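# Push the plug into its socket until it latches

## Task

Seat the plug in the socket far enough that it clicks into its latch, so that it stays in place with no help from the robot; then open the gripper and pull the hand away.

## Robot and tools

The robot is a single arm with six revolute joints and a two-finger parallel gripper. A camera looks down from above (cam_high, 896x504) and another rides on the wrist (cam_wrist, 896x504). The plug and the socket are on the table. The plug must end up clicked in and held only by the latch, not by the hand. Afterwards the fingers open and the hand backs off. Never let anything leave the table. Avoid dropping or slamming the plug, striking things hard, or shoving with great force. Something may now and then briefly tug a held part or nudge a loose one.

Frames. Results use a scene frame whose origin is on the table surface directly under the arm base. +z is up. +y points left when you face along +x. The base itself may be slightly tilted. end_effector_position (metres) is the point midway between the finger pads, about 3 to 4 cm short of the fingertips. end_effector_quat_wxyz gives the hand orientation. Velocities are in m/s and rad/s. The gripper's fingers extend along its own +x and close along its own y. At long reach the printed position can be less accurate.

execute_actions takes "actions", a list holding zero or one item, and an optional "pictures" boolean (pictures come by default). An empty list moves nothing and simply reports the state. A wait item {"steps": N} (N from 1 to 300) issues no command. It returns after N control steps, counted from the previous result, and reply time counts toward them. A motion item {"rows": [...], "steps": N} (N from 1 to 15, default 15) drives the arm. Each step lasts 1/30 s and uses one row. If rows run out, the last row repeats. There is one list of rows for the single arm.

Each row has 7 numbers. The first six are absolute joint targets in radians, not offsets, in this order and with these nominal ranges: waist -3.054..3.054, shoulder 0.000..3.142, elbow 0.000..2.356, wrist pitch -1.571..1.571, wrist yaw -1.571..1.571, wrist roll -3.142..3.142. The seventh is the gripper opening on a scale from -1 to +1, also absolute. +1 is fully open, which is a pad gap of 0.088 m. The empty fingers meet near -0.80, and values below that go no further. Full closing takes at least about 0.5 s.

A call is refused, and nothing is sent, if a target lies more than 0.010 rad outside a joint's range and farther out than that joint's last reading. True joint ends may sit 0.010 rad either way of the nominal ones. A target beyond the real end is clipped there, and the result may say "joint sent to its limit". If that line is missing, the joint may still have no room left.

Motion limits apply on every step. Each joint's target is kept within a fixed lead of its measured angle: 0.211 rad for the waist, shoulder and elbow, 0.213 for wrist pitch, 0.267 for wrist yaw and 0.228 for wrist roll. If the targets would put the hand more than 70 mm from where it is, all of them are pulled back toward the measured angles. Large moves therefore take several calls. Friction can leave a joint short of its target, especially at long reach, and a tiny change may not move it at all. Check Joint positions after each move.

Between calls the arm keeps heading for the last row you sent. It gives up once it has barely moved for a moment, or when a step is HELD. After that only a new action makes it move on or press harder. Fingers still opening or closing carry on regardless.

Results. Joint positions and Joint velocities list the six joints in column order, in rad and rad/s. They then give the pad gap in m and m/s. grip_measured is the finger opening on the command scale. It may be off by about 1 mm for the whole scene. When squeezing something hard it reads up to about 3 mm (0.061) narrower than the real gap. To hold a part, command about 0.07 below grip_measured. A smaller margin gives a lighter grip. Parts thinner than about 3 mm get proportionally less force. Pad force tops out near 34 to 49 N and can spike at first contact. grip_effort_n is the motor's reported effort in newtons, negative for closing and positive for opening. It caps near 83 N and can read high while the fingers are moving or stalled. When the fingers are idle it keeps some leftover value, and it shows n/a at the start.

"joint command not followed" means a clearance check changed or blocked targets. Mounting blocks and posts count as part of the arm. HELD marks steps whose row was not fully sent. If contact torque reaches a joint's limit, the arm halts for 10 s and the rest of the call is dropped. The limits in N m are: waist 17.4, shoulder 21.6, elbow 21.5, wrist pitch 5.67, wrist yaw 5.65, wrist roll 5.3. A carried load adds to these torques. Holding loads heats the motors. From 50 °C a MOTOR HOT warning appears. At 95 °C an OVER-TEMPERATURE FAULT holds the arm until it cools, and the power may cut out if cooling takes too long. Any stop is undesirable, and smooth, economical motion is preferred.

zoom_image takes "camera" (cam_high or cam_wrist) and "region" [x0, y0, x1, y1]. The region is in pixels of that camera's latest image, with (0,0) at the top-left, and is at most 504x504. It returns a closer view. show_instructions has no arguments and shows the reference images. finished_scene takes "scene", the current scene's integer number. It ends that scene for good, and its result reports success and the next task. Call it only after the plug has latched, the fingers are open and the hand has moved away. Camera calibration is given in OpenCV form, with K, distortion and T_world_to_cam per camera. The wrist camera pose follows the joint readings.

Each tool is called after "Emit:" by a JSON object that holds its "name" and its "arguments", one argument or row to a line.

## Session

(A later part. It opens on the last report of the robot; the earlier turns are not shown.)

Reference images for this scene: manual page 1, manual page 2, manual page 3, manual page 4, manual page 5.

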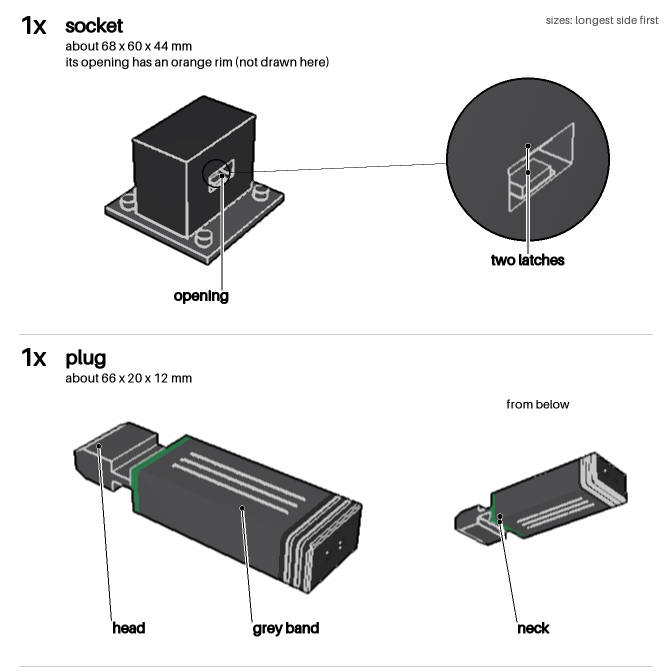

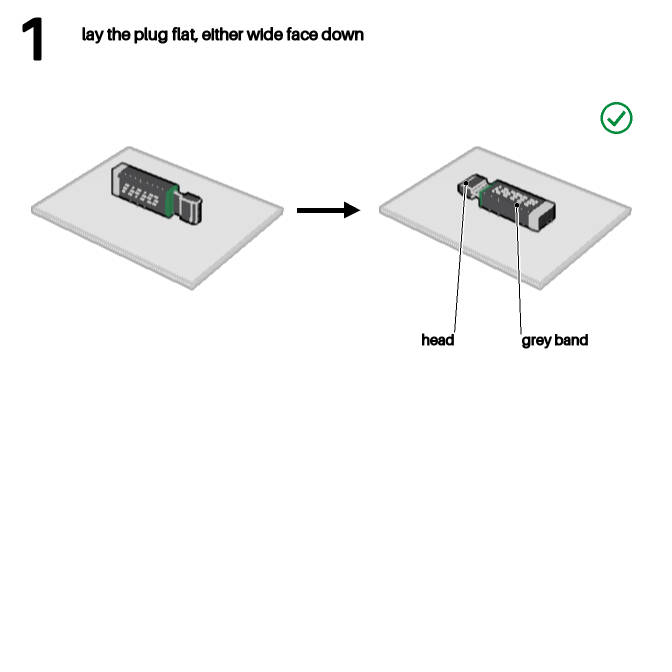

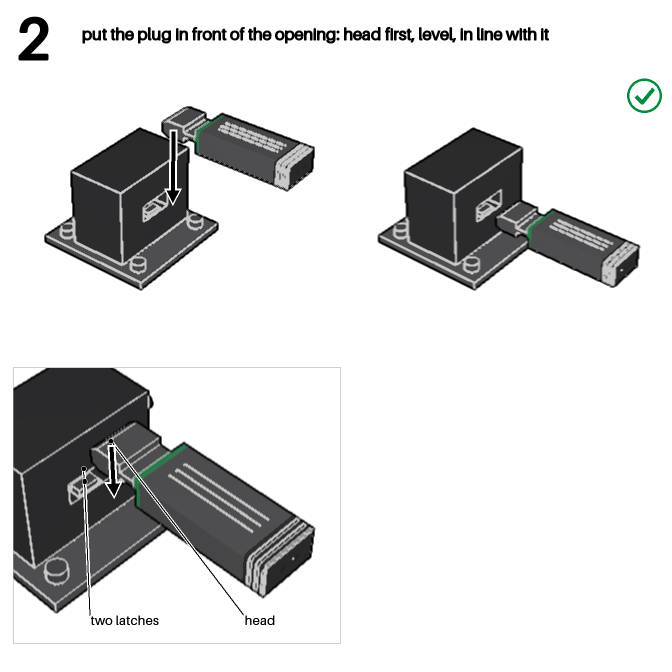

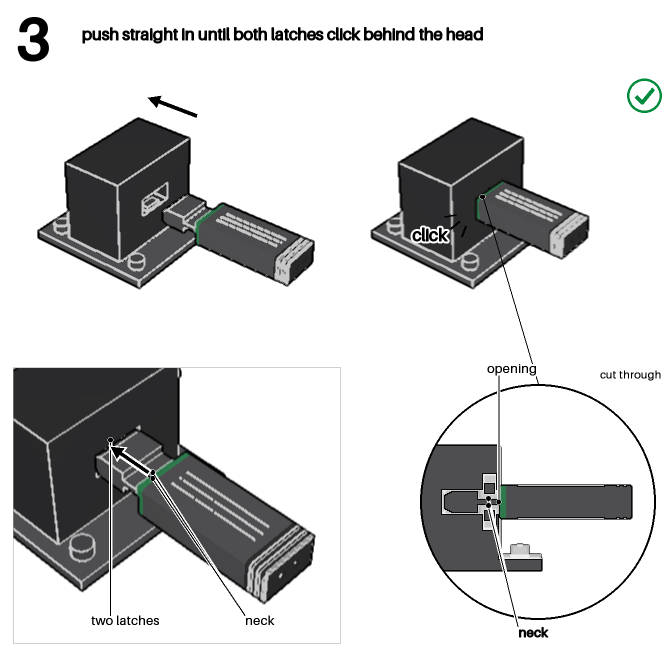

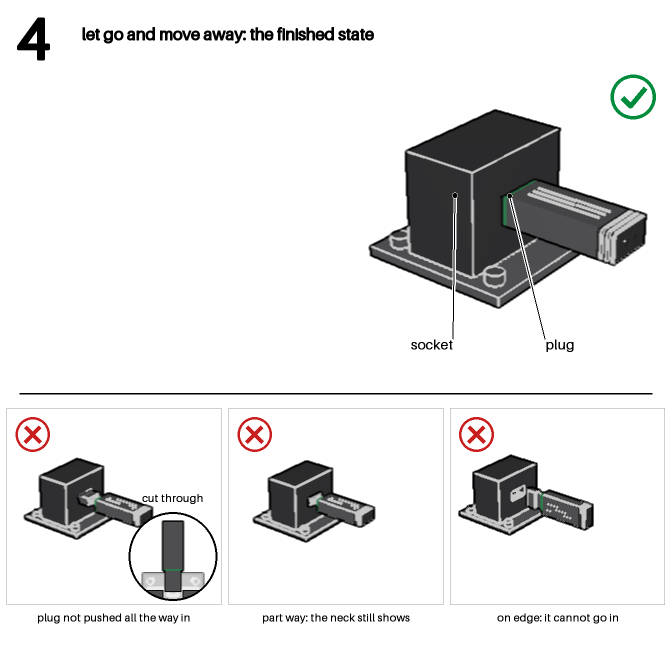

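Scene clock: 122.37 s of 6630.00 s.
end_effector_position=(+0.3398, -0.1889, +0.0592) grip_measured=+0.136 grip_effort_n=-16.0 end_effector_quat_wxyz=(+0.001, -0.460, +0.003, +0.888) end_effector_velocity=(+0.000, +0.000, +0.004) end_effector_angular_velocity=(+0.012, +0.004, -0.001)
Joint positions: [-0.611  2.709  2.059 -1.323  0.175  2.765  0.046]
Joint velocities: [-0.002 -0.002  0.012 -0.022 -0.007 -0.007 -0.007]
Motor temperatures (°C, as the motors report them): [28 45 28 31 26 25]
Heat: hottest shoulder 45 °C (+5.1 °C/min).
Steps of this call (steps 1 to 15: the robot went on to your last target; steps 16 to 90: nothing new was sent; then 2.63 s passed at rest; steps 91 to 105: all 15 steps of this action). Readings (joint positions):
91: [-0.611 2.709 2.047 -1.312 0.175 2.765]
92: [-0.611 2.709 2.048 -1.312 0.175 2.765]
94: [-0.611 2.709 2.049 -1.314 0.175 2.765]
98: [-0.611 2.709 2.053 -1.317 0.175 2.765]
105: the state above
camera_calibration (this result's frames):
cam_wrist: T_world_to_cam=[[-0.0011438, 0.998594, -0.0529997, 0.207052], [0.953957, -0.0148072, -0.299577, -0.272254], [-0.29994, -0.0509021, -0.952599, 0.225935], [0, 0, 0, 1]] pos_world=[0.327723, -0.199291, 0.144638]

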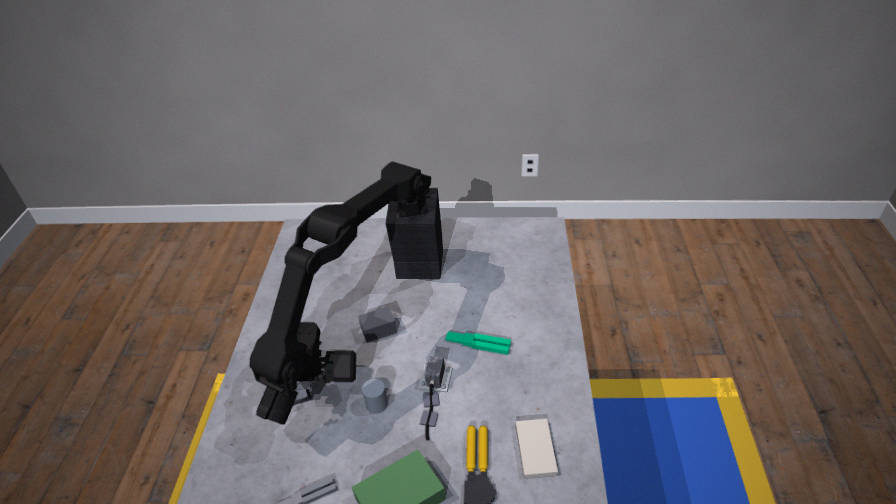

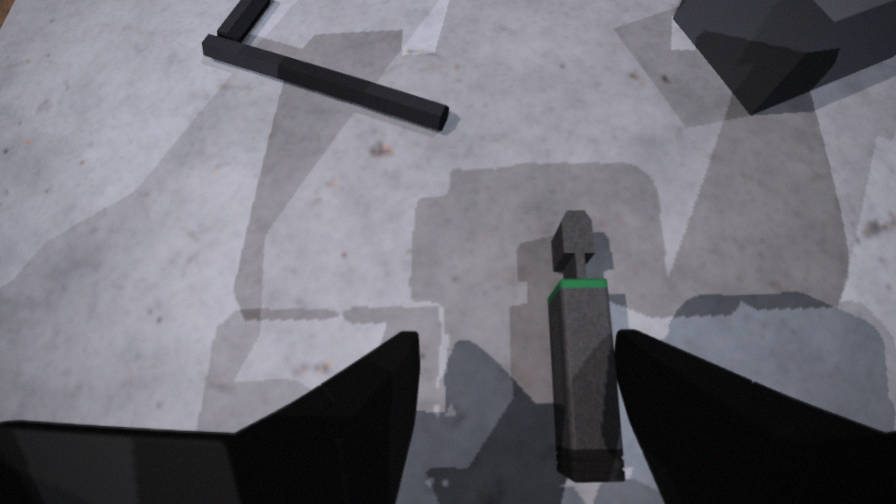

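Emit:
{"name": "execute_actions", "arguments": {
  "actions": [
    {"rows":[[-0.6125,2.715,2.069,-1.326,0.177,2.762,0.105],[-0.6125,2.715,2.07,-1.327,0.177,2.762,0.09],[-0.6125,2.715,2.071,-1.328,0.177,2.762,0.075],[-0.6125,2.715,2.072,-1.329,0.177,2.762,0.06],[-0.6125,2.715,2.073,-1.33,0.177,2.762,0.045],[-0.6125,2.715,2.074,-1.331,0.177,2.762,0.03],[-0.6125,2.715,2.075,-1.332,0.177,2.762,0.015],[-0.6125,2.715,2.076,-1.333,0.177,2.762,0.0],[-0.6125,2.715,2.077,-1.334,0.177,2.762,-0.015],[-0.6125,2.715,2.078,-1.335,0.177,2.762,-0.03]],"steps":15}
  ]
}}

Scene clock: 127.87 s of 6630.00 s.
end_effector_position=(+0.3412, -0.1893, +0.0614) grip_measured=-0.021 grip_effort_n=-15.6 end_effector_quat_wxyz=(+0.001, -0.460, +0.003, +0.888) end_effector_velocity=(-0.002, +0.001, +0.003) end_effector_angular_velocity=(+0.025, +0.013, +0.010)
Joint positions: [-0.611  2.709  2.069 -1.333  0.175  2.765  0.038]
Joint velocities: [-0.002 -0.002  0.002 -0.022 -0.007 -0.022 -0.003]
Motor temperatures (°C, as the motors report them): [28 46 28 31 26 25]
Heat: hottest shoulder 46 °C (+6.0 °C/min).
Steps of this call (steps 1 to 15: the robot went on to your last target; steps 16 to 90: nothing new was sent; then 2.00 s passed at rest; steps 91 to 105: all 15 steps of this action). Readings (joint positions):
91: [-0.611 2.709 2.059 -1.324 0.175 2.765]
92: [-0.611 2.709 2.060 -1.324 0.175 2.765]
94: [-0.611 2.709 2.061 -1.325 0.175 2.765]
98: [-0.611 2.709 2.065 -1.329 0.175 2.765]
105: the state above
camera_calibration (this result's frames):
cam_wrist: T_world_to_cam=[[-0.0011438, 0.998594, -0.0529997, 0.20759], [0.953957, -0.0148072, -0.299577, -0.272889], [-0.29994, -0.0509021, -0.952599, 0.228396], [0, 0, 0, 1]] pos_world=[0.329067, -0.199713, 0.146821]

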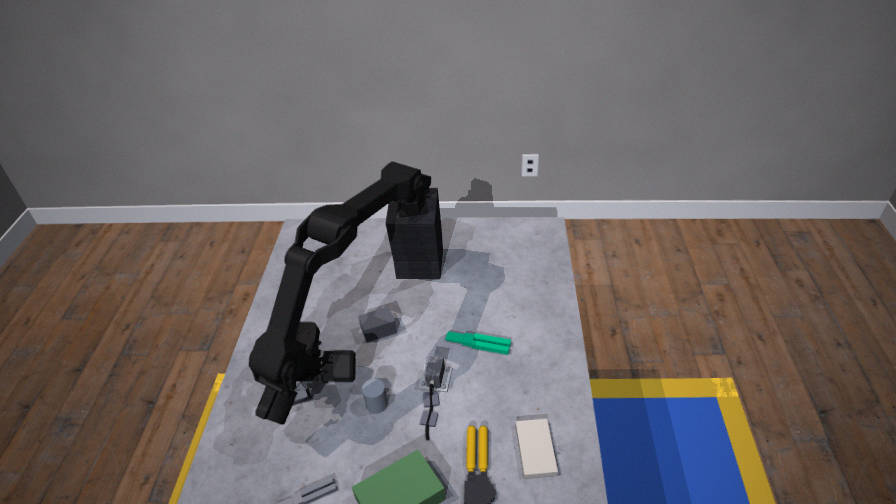

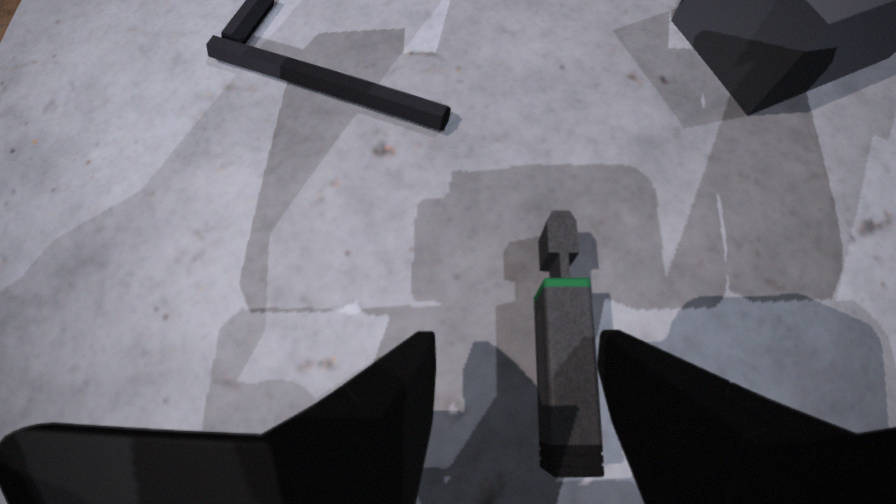

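Emit:
{"name": "execute_actions", "arguments": {
  "actions": [
    {"rows":[[-0.6125,2.715,2.079,-1.336,0.177,2.762,-0.045],[-0.6125,2.715,2.08,-1.337,0.177,2.762,-0.06],[-0.6125,2.715,2.081,-1.338,0.177,2.762,-0.075],[-0.6125,2.715,2.082,-1.339,0.177,2.762,-0.09],[-0.6125,2.715,2.083,-1.34,0.177,2.762,-0.105],[-0.6125,2.715,2.084,-1.341,0.177,2.762,-0.12],[-0.6125,2.715,2.085,-1.342,0.177,2.762,-0.135],[-0.6125,2.715,2.086,-1.343,0.177,2.762,-0.15]],"steps":15}
  ]
}}

Scene clock: 132.13 s of 6630.00 s.
end_effector_position=(+0.3422, -0.1897, +0.0632) grip_measured=-0.144 grip_effort_n=-15.6 end_effector_quat_wxyz=(+0.001, -0.460, +0.003, +0.888) end_effector_velocity=(-0.003, +0.004, -0.001) end_effector_angular_velocity=(+0.036, +0.007, +0.003)
Joint positions: [-0.611  2.709  2.077 -1.341  0.175  2.765  0.032]
Joint velocities: [-0.002  0.002 -0.007 -0.007 -0.022 -0.022 -0.002]
Motor temperatures (°C, as the motors report them): [28 46 28 31 26 25]
Heat: hottest shoulder 46 °C (+5.0 °C/min).
Steps of this call (steps 1 to 15: the robot went on to your last target; steps 16 to 90: nothing new was sent; then 0.77 s passed at rest; steps 91 to 105: all 15 steps of this action). Readings (joint positions):
91: [-0.611 2.709 2.069 -1.334 0.175 2.765]
92: [-0.611 2.709 2.070 -1.334 0.175 2.765]
94: [-0.611 2.709 2.071 -1.336 0.175 2.765]
98: [-0.611 2.709 2.075 -1.339 0.175 2.765]
105: the state above
camera_calibration (this result's frames):
cam_wrist: T_world_to_cam=[[-0.0011438, 0.998594, -0.0529997, 0.208022], [0.953957, -0.0148072, -0.299577, -0.273389], [-0.29994, -0.0509021, -0.952599, 0.230407], [0, 0, 0, 1]] pos_world=[0.330148, -0.200049, 0.14861]

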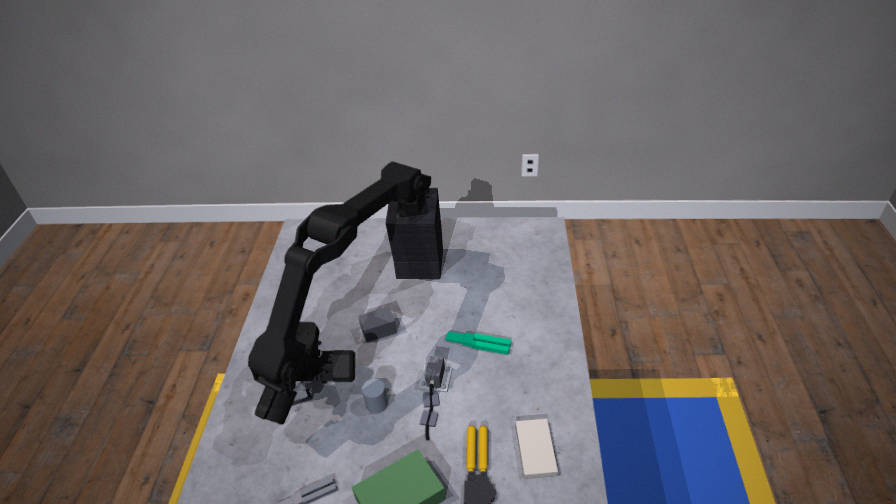

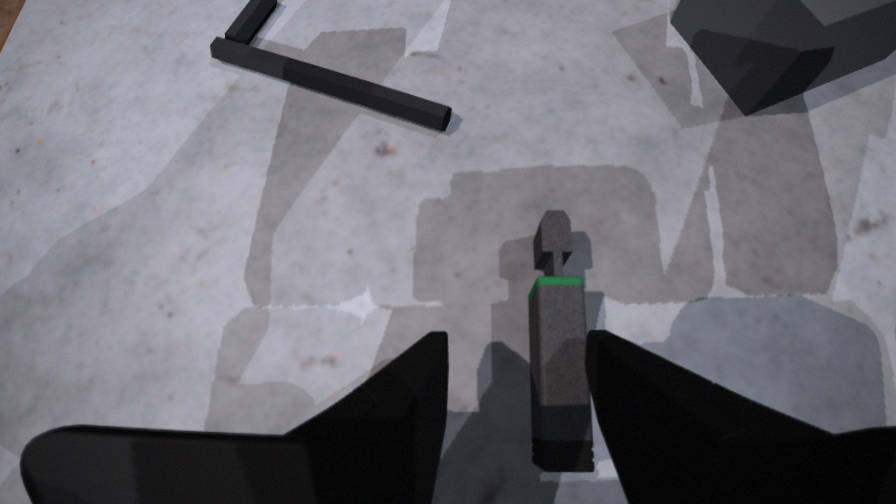

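Emit:
{"name": "execute_actions", "arguments": {
  "actions": [
    {"rows":[[-0.6125,2.715,2.084,-1.343,0.177,2.762,-0.17],[-0.6125,2.715,2.08,-1.342,0.177,2.762,-0.19],[-0.6125,2.715,2.076,-1.341,0.177,2.762,-0.2],[-0.6125,2.715,2.072,-1.34,0.177,2.762,-0.2],[-0.6125,2.715,2.068,-1.338,0.177,2.762,-0.2],[-0.6125,2.715,2.065,-1.336,0.177,2.762,-0.2],[-0.6125,2.715,2.062,-1.334,0.177,2.762,-0.2],[-0.6125,2.715,2.059,-1.331,0.177,2.762,-0.2],[-0.6125,2.715,2.056,-1.328,0.177,2.762,-0.2],[-0.6125,2.715,2.053,-1.325,0.177,2.762,-0.2]],"steps":15}
  ]
}}

Emit:
{"name": "zoom_image", "arguments": {
  "camera": "cam_wrist",
  "region": [480, 250, 660, 490]
}}

Scene clock: 143.57 s of 6630.00 s.
end_effector_position=(+0.3411, -0.1893, +0.0613) grip_measured=-0.197 grip_effort_n=-16.0 end_effector_quat_wxyz=(+0.001, -0.460, +0.002, +0.888) end_effector_velocity=(-0.003, +0.002, +0.002) end_effector_angular_velocity=(+0.023, +0.008, +0.011)
Joint positions: [-0.611  2.709  2.069 -1.333  0.175  2.764  0.029]
Joint velocities: [-0.002 -0.007 -0.012 -0.007 -0.007 -0.022 -0.   ]
Motor temperatures (°C, as the motors report them): [28 47 28 31 26 25]
Heat: hottest shoulder 47 °C (+6.0 °C/min).
Steps of this call (steps 1 to 15: the robot went on to your last target; steps 16 to 90: nothing new was sent; then 7.93 s passed at rest; steps 91 to 105: all 15 steps of this action). Readings (joint positions):
91: [-0.611 2.709 2.077 -1.341 0.175 2.765]
92: [-0.611 2.709 2.077 -1.341 0.175 2.765]
94: [-0.611 2.709 2.077 -1.341 0.175 2.765]
98: [-0.611 2.709 2.076 -1.339 0.175 2.765]
105: the state above
camera_calibration (this result's frames):
cam_wrist: T_world_to_cam=[[-0.00145481, 0.998605, -0.0527797, 0.207665], [0.953962, -0.0144441, -0.29958, -0.272799], [-0.299925, -0.0507857, -0.95261, 0.228322], [0, 0, 0, 1]] pos_world=[0.329021, -0.19972, 0.146737]

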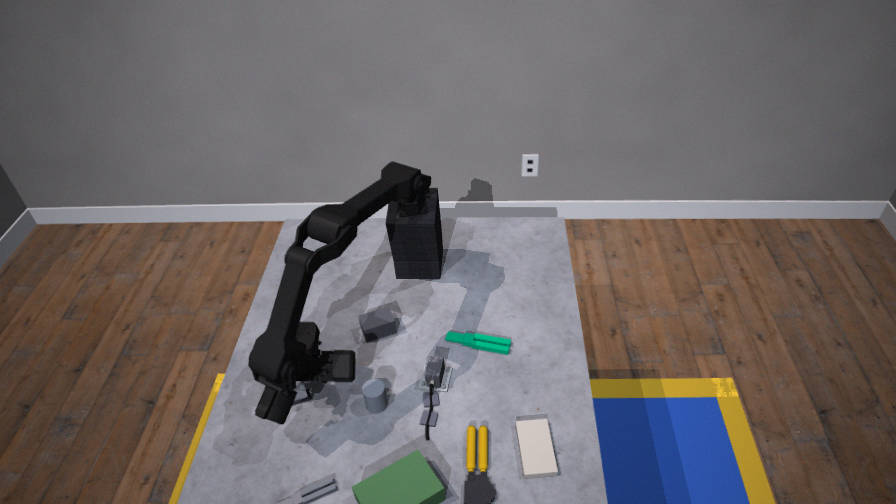

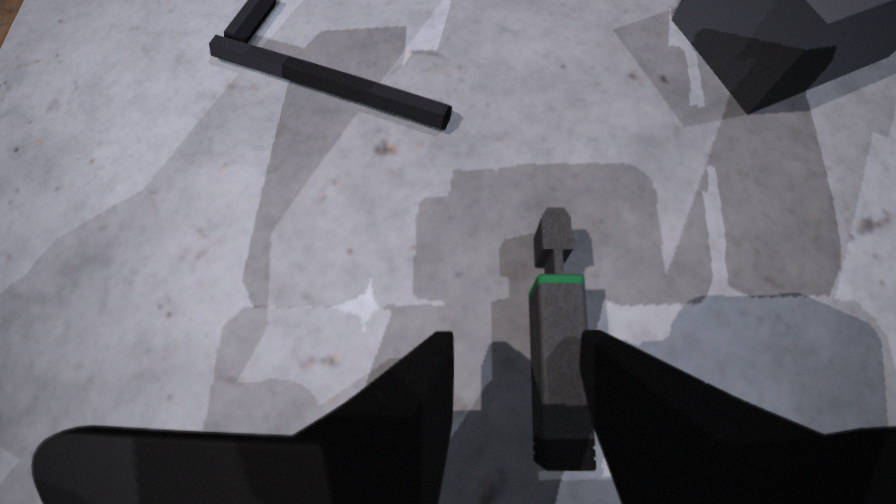

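Region (480, 250, 660, 490) of cam_wrist's 896x504 image, scaled by 2.100, with more detail than that image has; it fills the left 378 columns of this view, and the rest is white.

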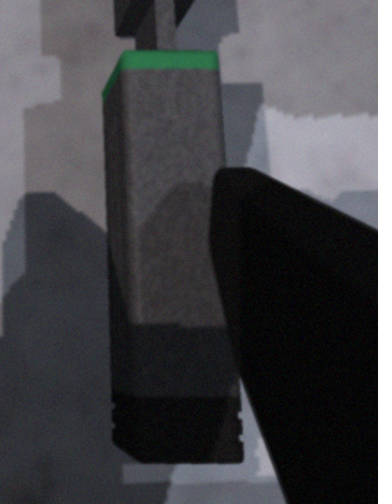

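Emit:
{"name": "execute_actions", "arguments": {
  "actions": [
    {"rows":[[-0.6125,2.715,2.052,-1.325,0.177,2.762,-0.185],[-0.6125,2.715,2.052,-1.325,0.177,2.762,-0.17],[-0.6125,2.715,2.051,-1.324,0.177,2.762,-0.155],[-0.6125,2.715,2.051,-1.324,0.177,2.762,-0.14],[-0.6125,2.715,2.05,-1.323,0.177,2.762,-0.125],[-0.6125,2.715,2.05,-1.323,0.177,2.762,-0.11],[-0.6125,2.715,2.049,-1.322,0.177,2.762,-0.095],[-0.6125,2.715,2.049,-1.322,0.177,2.762,-0.08],[-0.6125,2.715,2.048,-1.321,0.177,2.762,-0.065],[-0.6125,2.715,2.048,-1.321,0.177,2.762,-0.05],[-0.6125,2.715,2.047,-1.32,0.177,2.762,-0.035],[-0.6125,2.715,2.047,-1.32,0.177,2.762,-0.02]],"steps":15}
  ]
}}

Scene clock: 148.90 s of 6630.00 s.
end_effector_position=(+0.3405, -0.1895, +0.0606) grip_measured=-0.036 grip_effort_n=15.6 end_effector_quat_wxyz=(-0.000, -0.459, +0.003, +0.888) end_effector_velocity=(-0.004, -0.000, +0.005) end_effector_angular_velocity=(+0.015, +0.013, -0.006)
Joint positions: [-0.611  2.709  2.065 -1.329  0.178  2.764  0.037]
Joint velocities: [-0.007 -0.007 -0.002 -0.022 -0.007 -0.007  0.008]
Motor temperatures (°C, as the motors report them): [28 48 28 31 26 25]
Heat: hottest shoulder 48 °C (+7.2 °C/min).
Steps of this call (steps 1 to 15: the robot went on to your last target; steps 16 to 90: nothing new was sent; then 1.83 s passed at rest; steps 91 to 105: all 15 steps of this action). Readings (joint positions):
91: [-0.611 2.709 2.068 -1.332 0.175 2.764]
92: [-0.611 2.709 2.068 -1.332 0.176 2.764]
94: [-0.611 2.709 2.067 -1.331 0.177 2.764]
98: [-0.611 2.709 2.066 -1.330 0.178 2.764]
105: the state above
camera_calibration (this result's frames):
cam_wrist: T_world_to_cam=[[-0.00303565, 0.998521, -0.0542894, 0.208403], [0.953727, -0.0134318, -0.300374, -0.272129], [-0.300659, -0.0526891, -0.952275, 0.227302], [0, 0, 0, 1]] pos_world=[0.32851, -0.199774, 0.146028]

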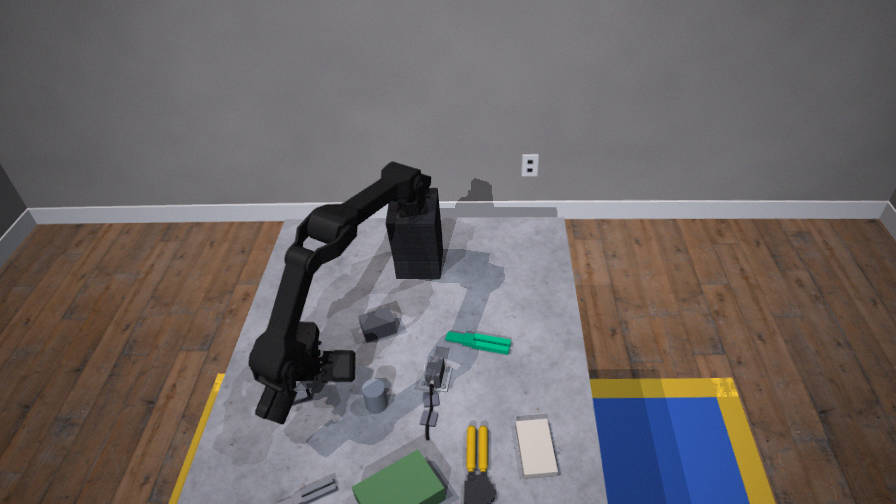

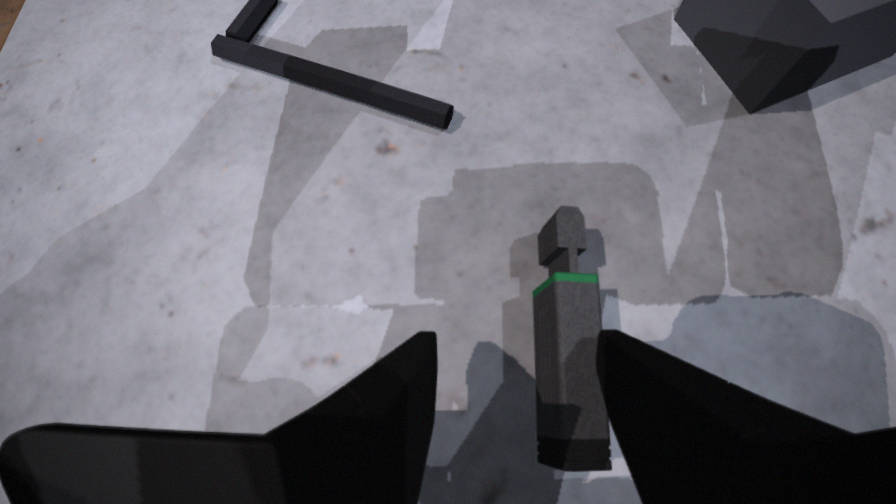

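It's tipping. Continue.

Emit:
{"name": "execute_actions", "arguments": {
  "actions": [
    {"rows":[[-0.6125,2.715,2.046,-1.319,0.177,2.762,0.0],[-0.6125,2.715,2.045,-1.318,0.177,2.762,0.02],[-0.6125,2.715,2.044,-1.317,0.177,2.762,0.04],[-0.6125,2.715,2.043,-1.316,0.177,2.762,0.06],[-0.6125,2.715,2.042,-1.315,0.177,2.762,0.08],[-0.6125,2.715,2.041,-1.314,0.177,2.762,0.1],[-0.6125,2.715,2.04,-1.313,0.177,2.762,0.12],[-0.6125,2.715,2.039,-1.312,0.177,2.762,0.14],[-0.6125,2.715,2.038,-1.311,0.177,2.762,0.16],[-0.6125,2.715,2.037,-1.31,0.177,2.762,0.18],[-0.6125,2.715,2.036,-1.309,0.177,2.762,0.2],[-0.6125,2.715,2.035,-1.308,0.177,2.762,0.22]],"steps":15}
  ]
}}

Scene clock: 153.50 s of 6630.00 s.
end_effector_position=(+0.3381, -0.1886, +0.0568) grip_measured=+0.200 grip_effort_n=15.6 end_effector_quat_wxyz=(+0.001, -0.459, +0.002, +0.888) end_effector_velocity=(-0.002, +0.003, -0.001) end_effector_angular_velocity=(+0.015, +0.008, +0.004)
Joint positions: [-0.611  2.709  2.047 -1.311  0.176  2.764  0.049]
Joint velocities: [ 0.002  0.002 -0.002 -0.007 -0.007 -0.007  0.01 ]
Motor temperatures (°C, as the motors report them): [28 48 27 31 26 25]
Heat: hottest shoulder 48 °C (+7.1 °C/min).
Steps of this call (steps 1 to 15: the robot went on to your last target; steps 16 to 90: nothing new was sent; then 1.10 s passed at rest; steps 91 to 105: all 15 steps of this action). Readings (joint positions):
91: [-0.611 2.709 2.064 -1.328 0.178 2.764]
92: [-0.611 2.709 2.064 -1.328 0.178 2.764]
94: [-0.611 2.709 2.063 -1.327 0.177 2.764]
98: [-0.611 2.709 2.058 -1.318 0.176 2.764]
105: the state above
camera_calibration (this result's frames):
cam_wrist: T_world_to_cam=[[-0.00211684, 0.998601, -0.0528308, 0.20696], [0.95378, -0.0138594, -0.300185, -0.27104], [-0.300497, -0.0510244, -0.952417, 0.223291], [0, 0, 0, 1]] pos_world=[0.326049, -0.199034, 0.142238]

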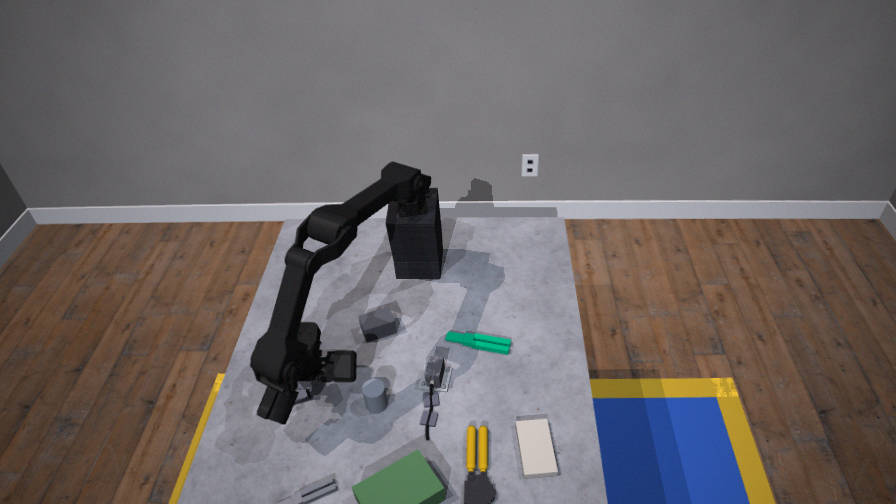

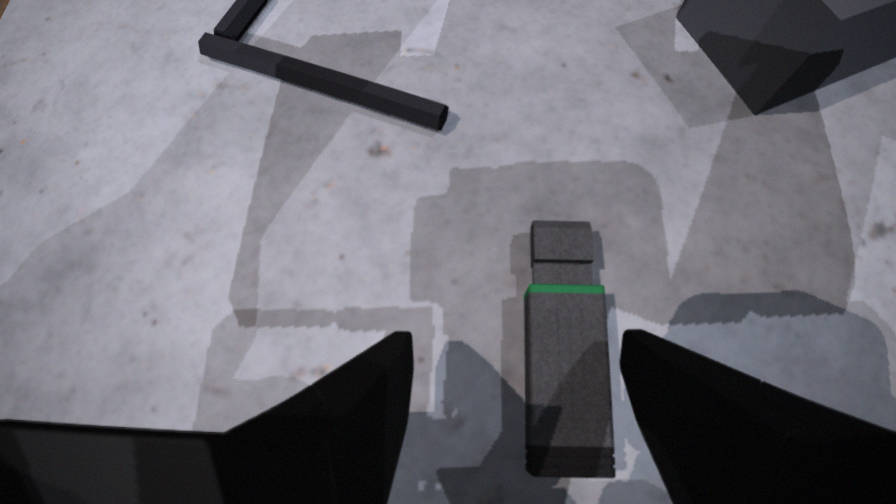

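Emit:
{"name": "execute_actions", "arguments": {
  "actions": [
    {"rows":[[-0.608,2.72,2.033,-1.306,0.173,2.768,0.2],[-0.605,2.724,2.031,-1.303,0.172,2.77,0.2],[-0.602,2.728,2.029,-1.3,0.171,2.772,0.2],[-0.599,2.731,2.027,-1.297,0.17,2.774,0.2],[-0.596,2.733,2.025,-1.294,0.169,2.777,0.2],[-0.593,2.734,2.022,-1.29,0.167,2.779,0.2],[-0.59,2.735,2.02,-1.287,0.166,2.781,0.2],[-0.587,2.736,2.017,-1.284,0.165,2.784,0.2],[-0.584,2.738,2.014,-1.28,0.164,2.786,0.2],[-0.582,2.74,2.011,-1.277,0.163,2.788,0.2],[-0.58,2.742,2.008,-1.273,0.162,2.79,0.2]],"steps":15}
  ]
}}

Scene clock: 166.10 s of 6630.00 s.
end_effector_position=(+0.3394, -0.1748, +0.0461) grip_measured=+0.203 grip_effort_n=-15.6 end_effector_quat_wxyz=(-0.001, -0.461, +0.000, +0.888) end_effector_velocity=(-0.011, +0.014, -0.018) end_effector_angular_velocity=(+0.023, +0.040, +0.009)
Joint positions: [-0.581  2.718  2.021 -1.278  0.164  2.786  0.049]
Joint velocities: [ 0.022  0.032 -0.037  0.022 -0.007  0.007 -0.   ]
Motor temperatures (°C, as the motors report them): [28 49 27 31 26 25]
Heat: hottest shoulder 49 °C (+8.0 °C/min).
Steps of this call (steps 1 to 15: the robot went on to your last target; steps 16 to 90: nothing new was sent; then 9.10 s passed at rest; steps 91 to 105: all 15 steps of this action). Readings (joint positions):
91: [-0.611 2.709 2.046 -1.310 0.176 2.764]
92: [-0.611 2.709 2.045 -1.309 0.176 2.764]
94: [-0.610 2.709 2.043 -1.306 0.176 2.766]
98: [-0.601 2.709 2.035 -1.294 0.171 2.775]
105: the state above
camera_calibration (this result's frames):
cam_wrist: T_world_to_cam=[[-0.00707157, 0.998699, -0.0505006, 0.194207], [0.954619, -0.00829494, -0.297715, -0.274718], [-0.297747, -0.0503142, -0.953318, 0.213433], [0, 0, 0, 1]] pos_world=[0.327173, -0.185495, 0.13149]

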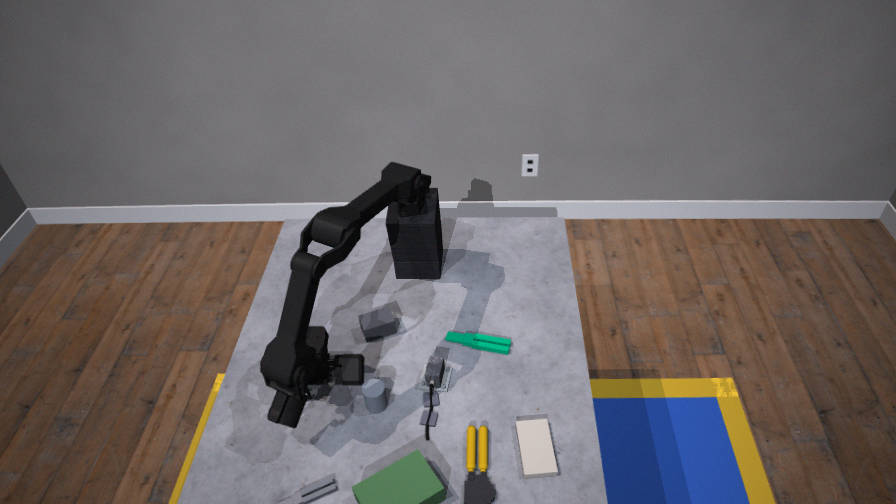

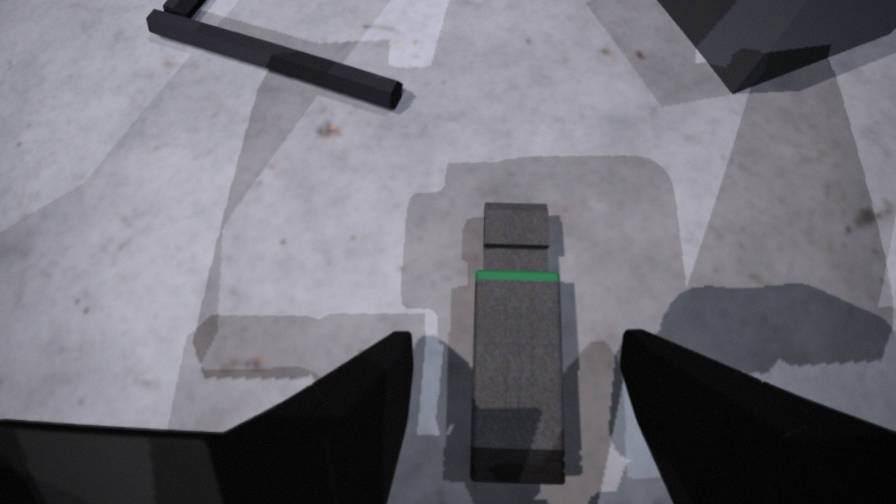

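Emit:
{"name": "execute_actions", "arguments": {
  "actions": [
    {"rows":[[-0.58,2.744,2.008,-1.272,0.162,2.788,0.1],[-0.58,2.746,2.008,-1.271,0.162,2.788,0.0],[-0.58,2.746,2.008,-1.271,0.162,2.788,-0.1],[-0.58,2.746,2.008,-1.271,0.162,2.788,-0.18],[-0.58,2.746,2.008,-1.271,0.162,2.788,-0.25],[-0.58,2.746,2.008,-1.271,0.162,2.788,-0.3],[-0.58,2.746,2.008,-1.271,0.162,2.788,-0.34],[-0.58,2.746,2.008,-1.271,0.162,2.788,-0.37],[-0.58,2.746,2.008,-1.271,0.162,2.788,-0.4],[-0.58,2.746,2.008,-1.271,0.162,2.788,-0.43],[-0.58,2.746,2.008,-1.271,0.162,2.788,-0.46],[-0.58,2.746,2.008,-1.271,0.162,2.788,-0.5],[-0.58,2.746,2.008,-1.271,0.162,2.788,-0.55]],"steps":15}
  ]
}}

Scene clock: 171.80 s of 6630.00 s.
end_effector_position=(+0.3385, -0.1745, +0.0442) grip_measured=-0.453 grip_effort_n=-83.5 end_effector_quat_wxyz=(-0.001, -0.460, +0.000, +0.888) end_effector_velocity=(+0.000, -0.002, -0.000) end_effector_angular_velocity=(+0.006, -0.009, -0.005)
Joint positions: [-0.581  2.722  2.019 -1.274  0.164  2.787  0.017]
Joint velocities: [-0.007 -0.002 -0.002  0.007 -0.007 -0.007  0.   ]
Motor temperatures (°C, as the motors report them): [28 48 27 30 26 25]
Heat: hottest shoulder 48 °C (+5.0 °C/min).
Steps of this call (steps 1 to 15: the robot went on to your last target; steps 16 to 90: nothing new was sent; then 2.20 s passed at rest; steps 91 to 105: all 15 steps of this action). Readings (joint positions):
91: [-0.581 2.720 2.019 -1.276 0.164 2.787]
92: [-0.581 2.720 2.019 -1.275 0.164 2.787]
94: [-0.581 2.720 2.019 -1.275 0.164 2.787]
98: [-0.581 2.722 2.019 -1.274 0.164 2.787]
105: the state above
camera_calibration (this result's frames):
cam_wrist: T_world_to_cam=[[-0.00616641, 0.998701, -0.0505893, 0.193429], [0.954084, -0.00927497, -0.299395, -0.274391], [-0.299475, -0.0501126, -0.952787, 0.211957], [0, 0, 0, 1]] pos_world=[0.326461, -0.185101, 0.129584]

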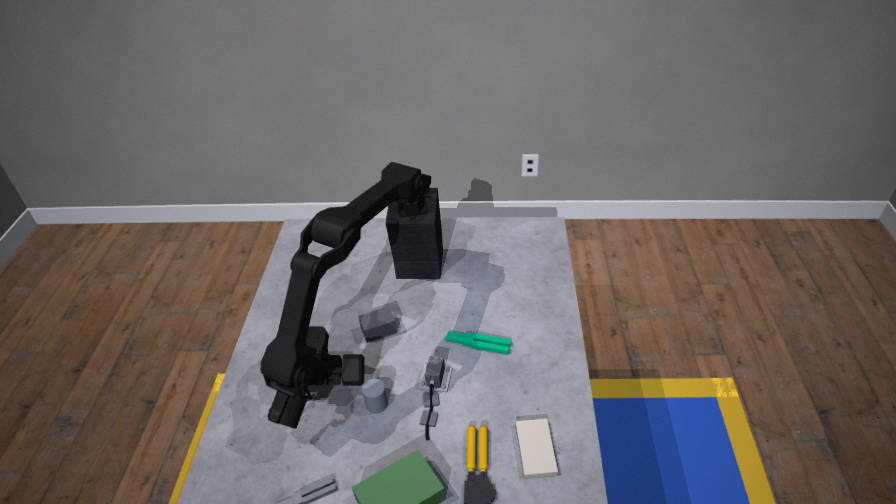

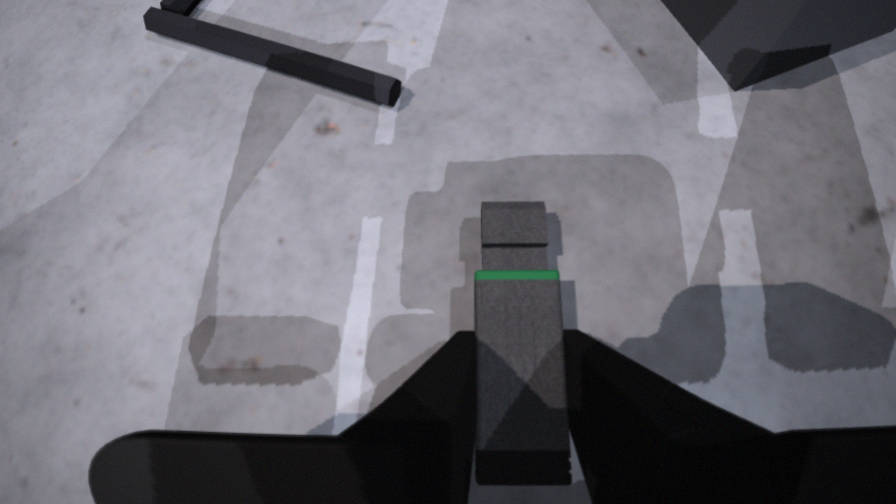

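Emit:
{"name": "execute_actions", "arguments": {
  "actions": [
    {"rows":[[-0.581,2.71,2.015,-1.277,0.164,2.787,-0.55],[-0.581,2.70,2.015,-1.284,0.164,2.787,-0.55],[-0.581,2.685,2.013,-1.295,0.164,2.78,-0.55],[-0.581,2.665,2.01,-1.31,0.164,2.76,-0.55],[-0.581,2.645,2.005,-1.325,0.162,2.73,-0.55],[-0.581,2.62,1.995,-1.34,0.16,2.69,-0.55],[-0.581,2.595,1.985,-1.352,0.155,2.64,-0.55],[-0.581,2.57,1.97,-1.362,0.15,2.58,-0.55],[-0.581,2.545,1.955,-1.37,0.14,2.52,-0.55],[-0.581,2.52,1.94,-1.375,0.13,2.46,-0.55],[-0.581,2.495,1.925,-1.378,0.12,2.40,-0.55],[-0.581,2.47,1.905,-1.375,0.11,2.34,-0.55],[-0.581,2.445,1.885,-1.37,0.10,2.28,-0.55],[-0.581,2.42,1.865,-1.362,0.09,2.22,-0.55],[-0.581,2.395,1.845,-1.352,0.08,2.16,-0.55]],"steps":15}
  ],
  "pictures": false
}}

Emit:
{"name": "execute_actions", "arguments": {
  "actions": [
    {"rows":[[-0.581,2.375,1.825,-1.34,0.07,2.10,-0.55],[-0.581,2.355,1.805,-1.325,0.06,2.04,-0.55],[-0.581,2.335,1.785,-1.31,0.05,1.98,-0.55],[-0.581,2.315,1.765,-1.295,0.04,1.92,-0.55],[-0.581,2.295,1.745,-1.28,0.03,1.86,-0.55],[-0.581,2.275,1.725,-1.265,0.02,1.80,-0.55],[-0.581,2.255,1.705,-1.25,0.01,1.74,-0.55],[-0.581,2.235,1.685,-1.235,0.0,1.68,-0.55],[-0.581,2.215,1.665,-1.22,-0.01,1.62,-0.55],[-0.581,2.195,1.645,-1.205,-0.02,1.56,-0.55],[-0.581,2.175,1.625,-1.19,-0.03,1.50,-0.55],[-0.581,2.155,1.605,-1.175,-0.04,1.44,-0.55],[-0.581,2.135,1.585,-1.16,-0.05,1.38,-0.55],[-0.581,2.115,1.565,-1.145,-0.06,1.32,-0.55],[-0.581,2.095,1.545,-1.13,-0.07,1.26,-0.55]],"steps":15}
  ],
  "pictures": false
}}

Emit:
{"name": "execute_actions", "arguments": {
  "actions": [
    {"rows":[[-0.582,2.08,1.525,-1.11,-0.082,1.20,-0.55],[-0.582,2.07,1.505,-1.09,-0.094,1.14,-0.55],[-0.582,2.06,1.485,-1.07,-0.106,1.08,-0.55],[-0.582,2.05,1.465,-1.05,-0.118,1.02,-0.55],[-0.582,2.04,1.445,-1.03,-0.13,0.96,-0.55],[-0.582,2.03,1.425,-1.01,-0.142,0.90,-0.55],[-0.582,2.02,1.405,-0.99,-0.154,0.84,-0.55],[-0.582,2.01,1.385,-0.97,-0.166,0.78,-0.55],[-0.582,2.0,1.365,-0.95,-0.178,0.72,-0.55],[-0.582,1.995,1.345,-0.93,-0.19,0.66,-0.55],[-0.582,1.99,1.325,-0.91,-0.202,0.60,-0.55],[-0.582,1.985,1.305,-0.89,-0.214,0.54,-0.55],[-0.582,1.98,1.285,-0.87,-0.226,0.48,-0.55],[-0.582,1.98,1.265,-0.85,-0.238,0.42,-0.55],[-0.582,1.98,1.245,-0.83,-0.25,0.36,-0.55]],"steps":15}
  ],
  "pictures": false
}}

Emit:
{"name": "execute_actions", "arguments": {
  "actions": [
    {"rows":[[-0.583,1.98,1.23,-0.815,-0.262,0.30,-0.55],[-0.583,1.98,1.215,-0.8,-0.274,0.24,-0.55],[-0.583,1.98,1.2,-0.785,-0.286,0.18,-0.55],[-0.583,1.98,1.185,-0.77,-0.298,0.12,-0.55],[-0.583,1.98,1.17,-0.755,-0.31,0.06,-0.55],[-0.583,1.98,1.155,-0.74,-0.322,0.0,-0.55],[-0.583,1.98,1.14,-0.725,-0.334,-0.06,-0.55],[-0.583,1.98,1.125,-0.71,-0.346,-0.12,-0.55],[-0.583,1.98,1.11,-0.695,-0.358,-0.18,-0.55],[-0.583,1.98,1.095,-0.68,-0.37,-0.24,-0.55],[-0.583,1.98,1.08,-0.665,-0.382,-0.30,-0.55],[-0.583,1.98,1.07,-0.655,-0.394,-0.36,-0.55],[-0.583,1.98,1.06,-0.645,-0.406,-0.42,-0.55],[-0.583,1.98,1.05,-0.635,-0.418,-0.48,-0.55],[-0.583,1.98,1.04,-0.625,-0.43,-0.54,-0.55]],"steps":15}
  ],
  "pictures": false
}}

Emit:
{"name": "execute_actions", "arguments": {
  "actions": [
    {"rows":[[-0.584,1.985,1.035,-0.615,-0.445,-0.60,-0.55],[-0.584,1.99,1.03,-0.605,-0.46,-0.66,-0.55],[-0.584,1.995,1.025,-0.595,-0.475,-0.72,-0.55],[-0.584,2.0,1.02,-0.585,-0.49,-0.78,-0.55],[-0.584,2.005,1.015,-0.575,-0.505,-0.84,-0.55],[-0.584,2.01,1.01,-0.565,-0.52,-0.90,-0.55],[-0.584,2.015,1.005,-0.555,-0.535,-0.96,-0.55],[-0.584,2.02,1.0,-0.545,-0.55,-1.02,-0.55],[-0.584,2.025,0.995,-0.535,-0.565,-1.08,-0.55],[-0.584,2.03,0.99,-0.525,-0.58,-1.14,-0.55],[-0.584,2.035,0.988,-0.515,-0.595,-1.20,-0.55],[-0.584,2.04,0.986,-0.505,-0.61,-1.26,-0.55],[-0.584,2.05,0.984,-0.495,-0.62,-1.32,-0.55],[-0.584,2.06,0.982,-0.485,-0.63,-1.38,-0.55],[-0.584,2.07,0.98,-0.475,-0.64,-1.44,-0.55]],"steps":15}
  ],
  "pictures": false
}}

Emit:
{"name": "execute_actions", "arguments": {
  "actions": [
    {"rows":[[-0.585,2.08,0.978,-0.467,-0.648,-1.50,-0.55],[-0.586,2.088,0.976,-0.46,-0.654,-1.56,-0.55],[-0.587,2.096,0.975,-0.453,-0.659,-1.62,-0.55],[-0.587,2.103,0.974,-0.447,-0.663,-1.68,-0.55],[-0.588,2.109,0.973,-0.442,-0.666,-1.73,-0.55],[-0.588,2.113,0.972,-0.438,-0.668,-1.77,-0.55],[-0.588,2.116,0.972,-0.435,-0.669,-1.80,-0.55],[-0.588,2.118,0.972,-0.433,-0.67,-1.825,-0.55],[-0.588,2.118,0.972,-0.433,-0.67,-1.84,-0.55]],"steps":15}
  ]
}}

Scene clock: 205.97 s of 6630.00 s.
end_effector_position=(+0.3476, -0.1628, +0.1299) grip_measured=-0.453 grip_effort_n=-83.5 end_effector_quat_wxyz=(-0.100, -0.481, -0.209, +0.845) end_effector_velocity=(-0.001, +0.057, +0.200) end_effector_angular_velocity=(+1.003, -0.403, +1.355)
Joint positions: [-0.581  2.466  1.909 -1.364  0.107  2.313  0.017]
Joint velocities: [-0.002 -0.784 -0.535  0.022 -0.271 -1.722 -0.   ]
Motor temperatures (°C, as the motors report them): [28 46 27 30 26 25]
Heat: hottest shoulder 46 °C (-1.0 °C/min).
Steps of this call (steps 1 to 15: the robot went on to your last target; steps 16 to 90: nothing new was sent; then 30.67 s passed at rest; steps 91 to 105: all 15 steps of this action). Readings (joint positions):
91: [-0.581 2.722 2.019 -1.274 0.164 2.787]
92: [-0.581 2.722 2.019 -1.275 0.164 2.787]
94: [-0.581 2.716 2.019 -1.285 0.164 2.782]
98: [-0.581 2.659 1.997 -1.331 0.159 2.681]
105: the state above

Scene clock: 206.47 s of 6630.00 s.
end_effector_position=(+0.3486, -0.1360, +0.1749) grip_measured=-0.453 grip_effort_n=-83.5 end_effector_quat_wxyz=(-0.336, -0.488, -0.522, +0.613) end_effector_velocity=(+0.003, +0.055, +0.087) end_effector_angular_velocity=(+0.612, -0.716, +1.617)
Joint positions: [-0.581  2.161  1.61  -1.17  -0.042  1.417  0.017]
Joint velocities: [ 0.002 -0.618 -0.584  0.432 -0.3   -1.766 -0.   ]
Motor temperatures (°C, as the motors report them): [28 46 27 30 26 25]
Heat: hottest shoulder 46 °C (-1.0 °C/min).
Steps of this call (steps 1 to 15: all 15 steps of this action). Readings (joint positions):
1: [-0.581 2.441 1.890 -1.360 0.097 2.253]
2: [-0.581 2.418 1.870 -1.352 0.088 2.194]
4: [-0.581 2.376 1.831 -1.328 0.068 2.074]
8: [-0.581 2.302 1.749 -1.274 0.028 1.837]
15: the state above

Scene clock: 206.97 s of 6630.00 s.
end_effector_position=(+0.3407, -0.1051, +0.1661) grip_measured=-0.452 grip_effort_n=-83.5 end_effector_quat_wxyz=(+0.567, +0.363, +0.691, -0.263) end_effector_velocity=(-0.050, +0.073, -0.072) end_effector_angular_velocity=(+0.475, -0.583, +1.691)
Joint positions: [-0.581  1.998  1.311 -0.884 -0.217  0.517  0.017]
Joint velocities: [-0.002 -0.12  -0.584  0.549 -0.374 -1.795 -0.   ]
Motor temperatures (°C, as the motors report them): [28 46 27 30 26 25]
Heat: hottest shoulder 46 °C (-1.0 °C/min).
Steps of this call (steps 1 to 15: all 15 steps of this action). Readings (joint positions):
1: [-0.581 2.141 1.590 -1.155 -0.052 1.356]
2: [-0.581 2.122 1.570 -1.137 -0.064 1.295]
4: [-0.581 2.090 1.532 -1.100 -0.087 1.175]
8: [-0.581 2.047 1.451 -1.022 -0.134 0.934]
15: the state above

Scene clock: 207.47 s of 6630.00 s.
end_effector_position=(+0.3145, -0.0692, +0.1306) grip_measured=-0.452 grip_effort_n=-83.5 end_effector_quat_wxyz=(+0.686, +0.142, +0.704, +0.117) end_effector_velocity=(-0.045, +0.070, -0.040) end_effector_angular_velocity=(+0.377, -0.729, +1.573)
Joint positions: [-0.581  1.993  1.079 -0.656 -0.398 -0.385  0.017]
Joint velocities: [ 0.002  0.007 -0.335  0.3   -0.359 -1.751 -0.   ]
Motor temperatures (°C, as the motors report them): [28 46 27 30 26 25]
Heat: hottest shoulder 46 °C (-1.0 °C/min).
Steps of this call (steps 1 to 15: all 15 steps of this action). Readings (joint positions):
1: [-0.581 1.995 1.292 -0.865 -0.229 0.456]
2: [-0.581 1.994 1.274 -0.847 -0.241 0.396]
4: [-0.581 1.993 1.240 -0.813 -0.266 0.275]
8: [-0.581 1.993 1.176 -0.751 -0.314 0.035]
15: the state above

Scene clock: 207.97 s of 6630.00 s.
end_effector_position=(+0.3191, -0.0419, +0.1189) grip_measured=-0.452 grip_effort_n=-83.5 end_effector_quat_wxyz=(+0.730, -0.123, +0.507, +0.442) end_effector_velocity=(-0.002, +0.042, -0.056) end_effector_angular_velocity=(+0.168, -0.990, +1.424)
Joint positions: [-0.581  2.03   0.998 -0.503 -0.609 -1.284  0.017]
Joint velocities: [-0.002  0.247 -0.071  0.271 -0.344 -1.736 -0.   ]
Motor temperatures (°C, as the motors report them): [28 46 27 30 26 25]
Heat: hottest shoulder 46 °C (-2.0 °C/min).
Steps of this call (steps 1 to 15: all 15 steps of this action). Readings (joint positions):
1: [-0.581 1.993 1.069 -0.646 -0.410 -0.445]
2: [-0.581 1.993 1.060 -0.635 -0.423 -0.504]
4: [-0.581 1.993 1.046 -0.614 -0.452 -0.624]
8: [-0.581 1.994 1.025 -0.573 -0.510 -0.863]
15: the state above

Scene clock: 208.47 s of 6630.00 s.
end_effector_position=(+0.3149, -0.0351, +0.1013) grip_measured=-0.452 grip_effort_n=-83.5 end_effector_quat_wxyz=(+0.684, -0.292, +0.354, +0.567) end_effector_velocity=(-0.001, +0.001, +0.001) end_effector_angular_velocity=(-0.004, -0.067, +0.098)
Joint positions: [-0.585  2.099  0.981 -0.436 -0.668 -1.827  0.017]
Joint velocities: [-0.002 -0.002 -0.002 -0.007 -0.007 -0.125 -0.   ]
Motor temperatures (°C, as the motors report them): [28 46 27 30 26 25]
Heat: hottest shoulder 46 °C (-2.0 °C/min).
Steps of this call (steps 1 to 15: all 15 steps of this action). Readings (joint positions):
1: [-0.581 2.039 0.996 -0.493 -0.620 -1.344]
2: [-0.581 2.048 0.993 -0.484 -0.629 -1.404]
4: [-0.582 2.065 0.989 -0.469 -0.644 -1.523]
8: [-0.584 2.091 0.982 -0.446 -0.661 -1.721]
15: the state above
camera_calibration (this result's frames):
cam_wrist: T_world_to_cam=[[0.982266, -0.180166, -0.0518937, -0.29547], [-0.187401, -0.934899, -0.301406, 0.0937095], [0.00578762, 0.305786, -0.952083, 0.182532], [0, 0, 0, 1]] pos_world=[0.306735, -0.0214403, 0.186697]

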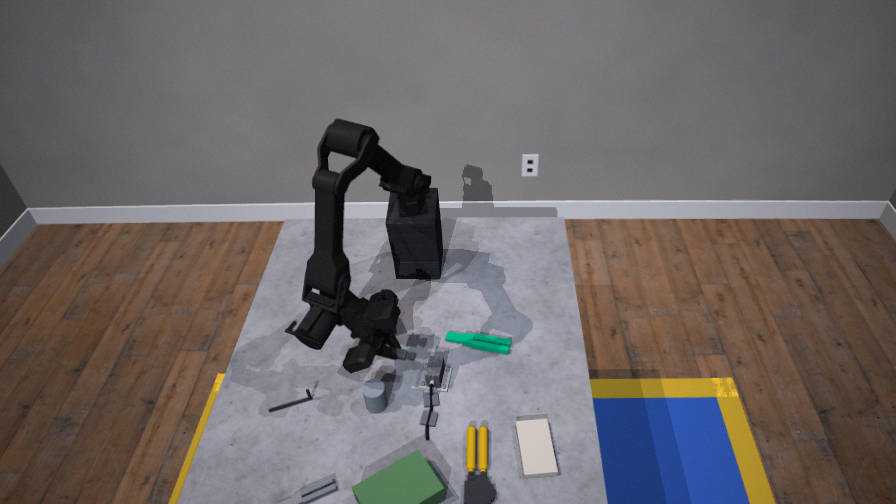

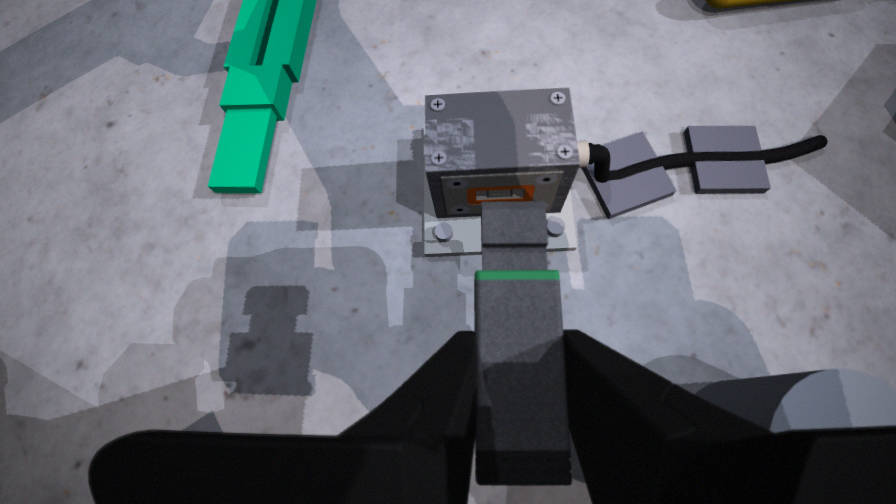

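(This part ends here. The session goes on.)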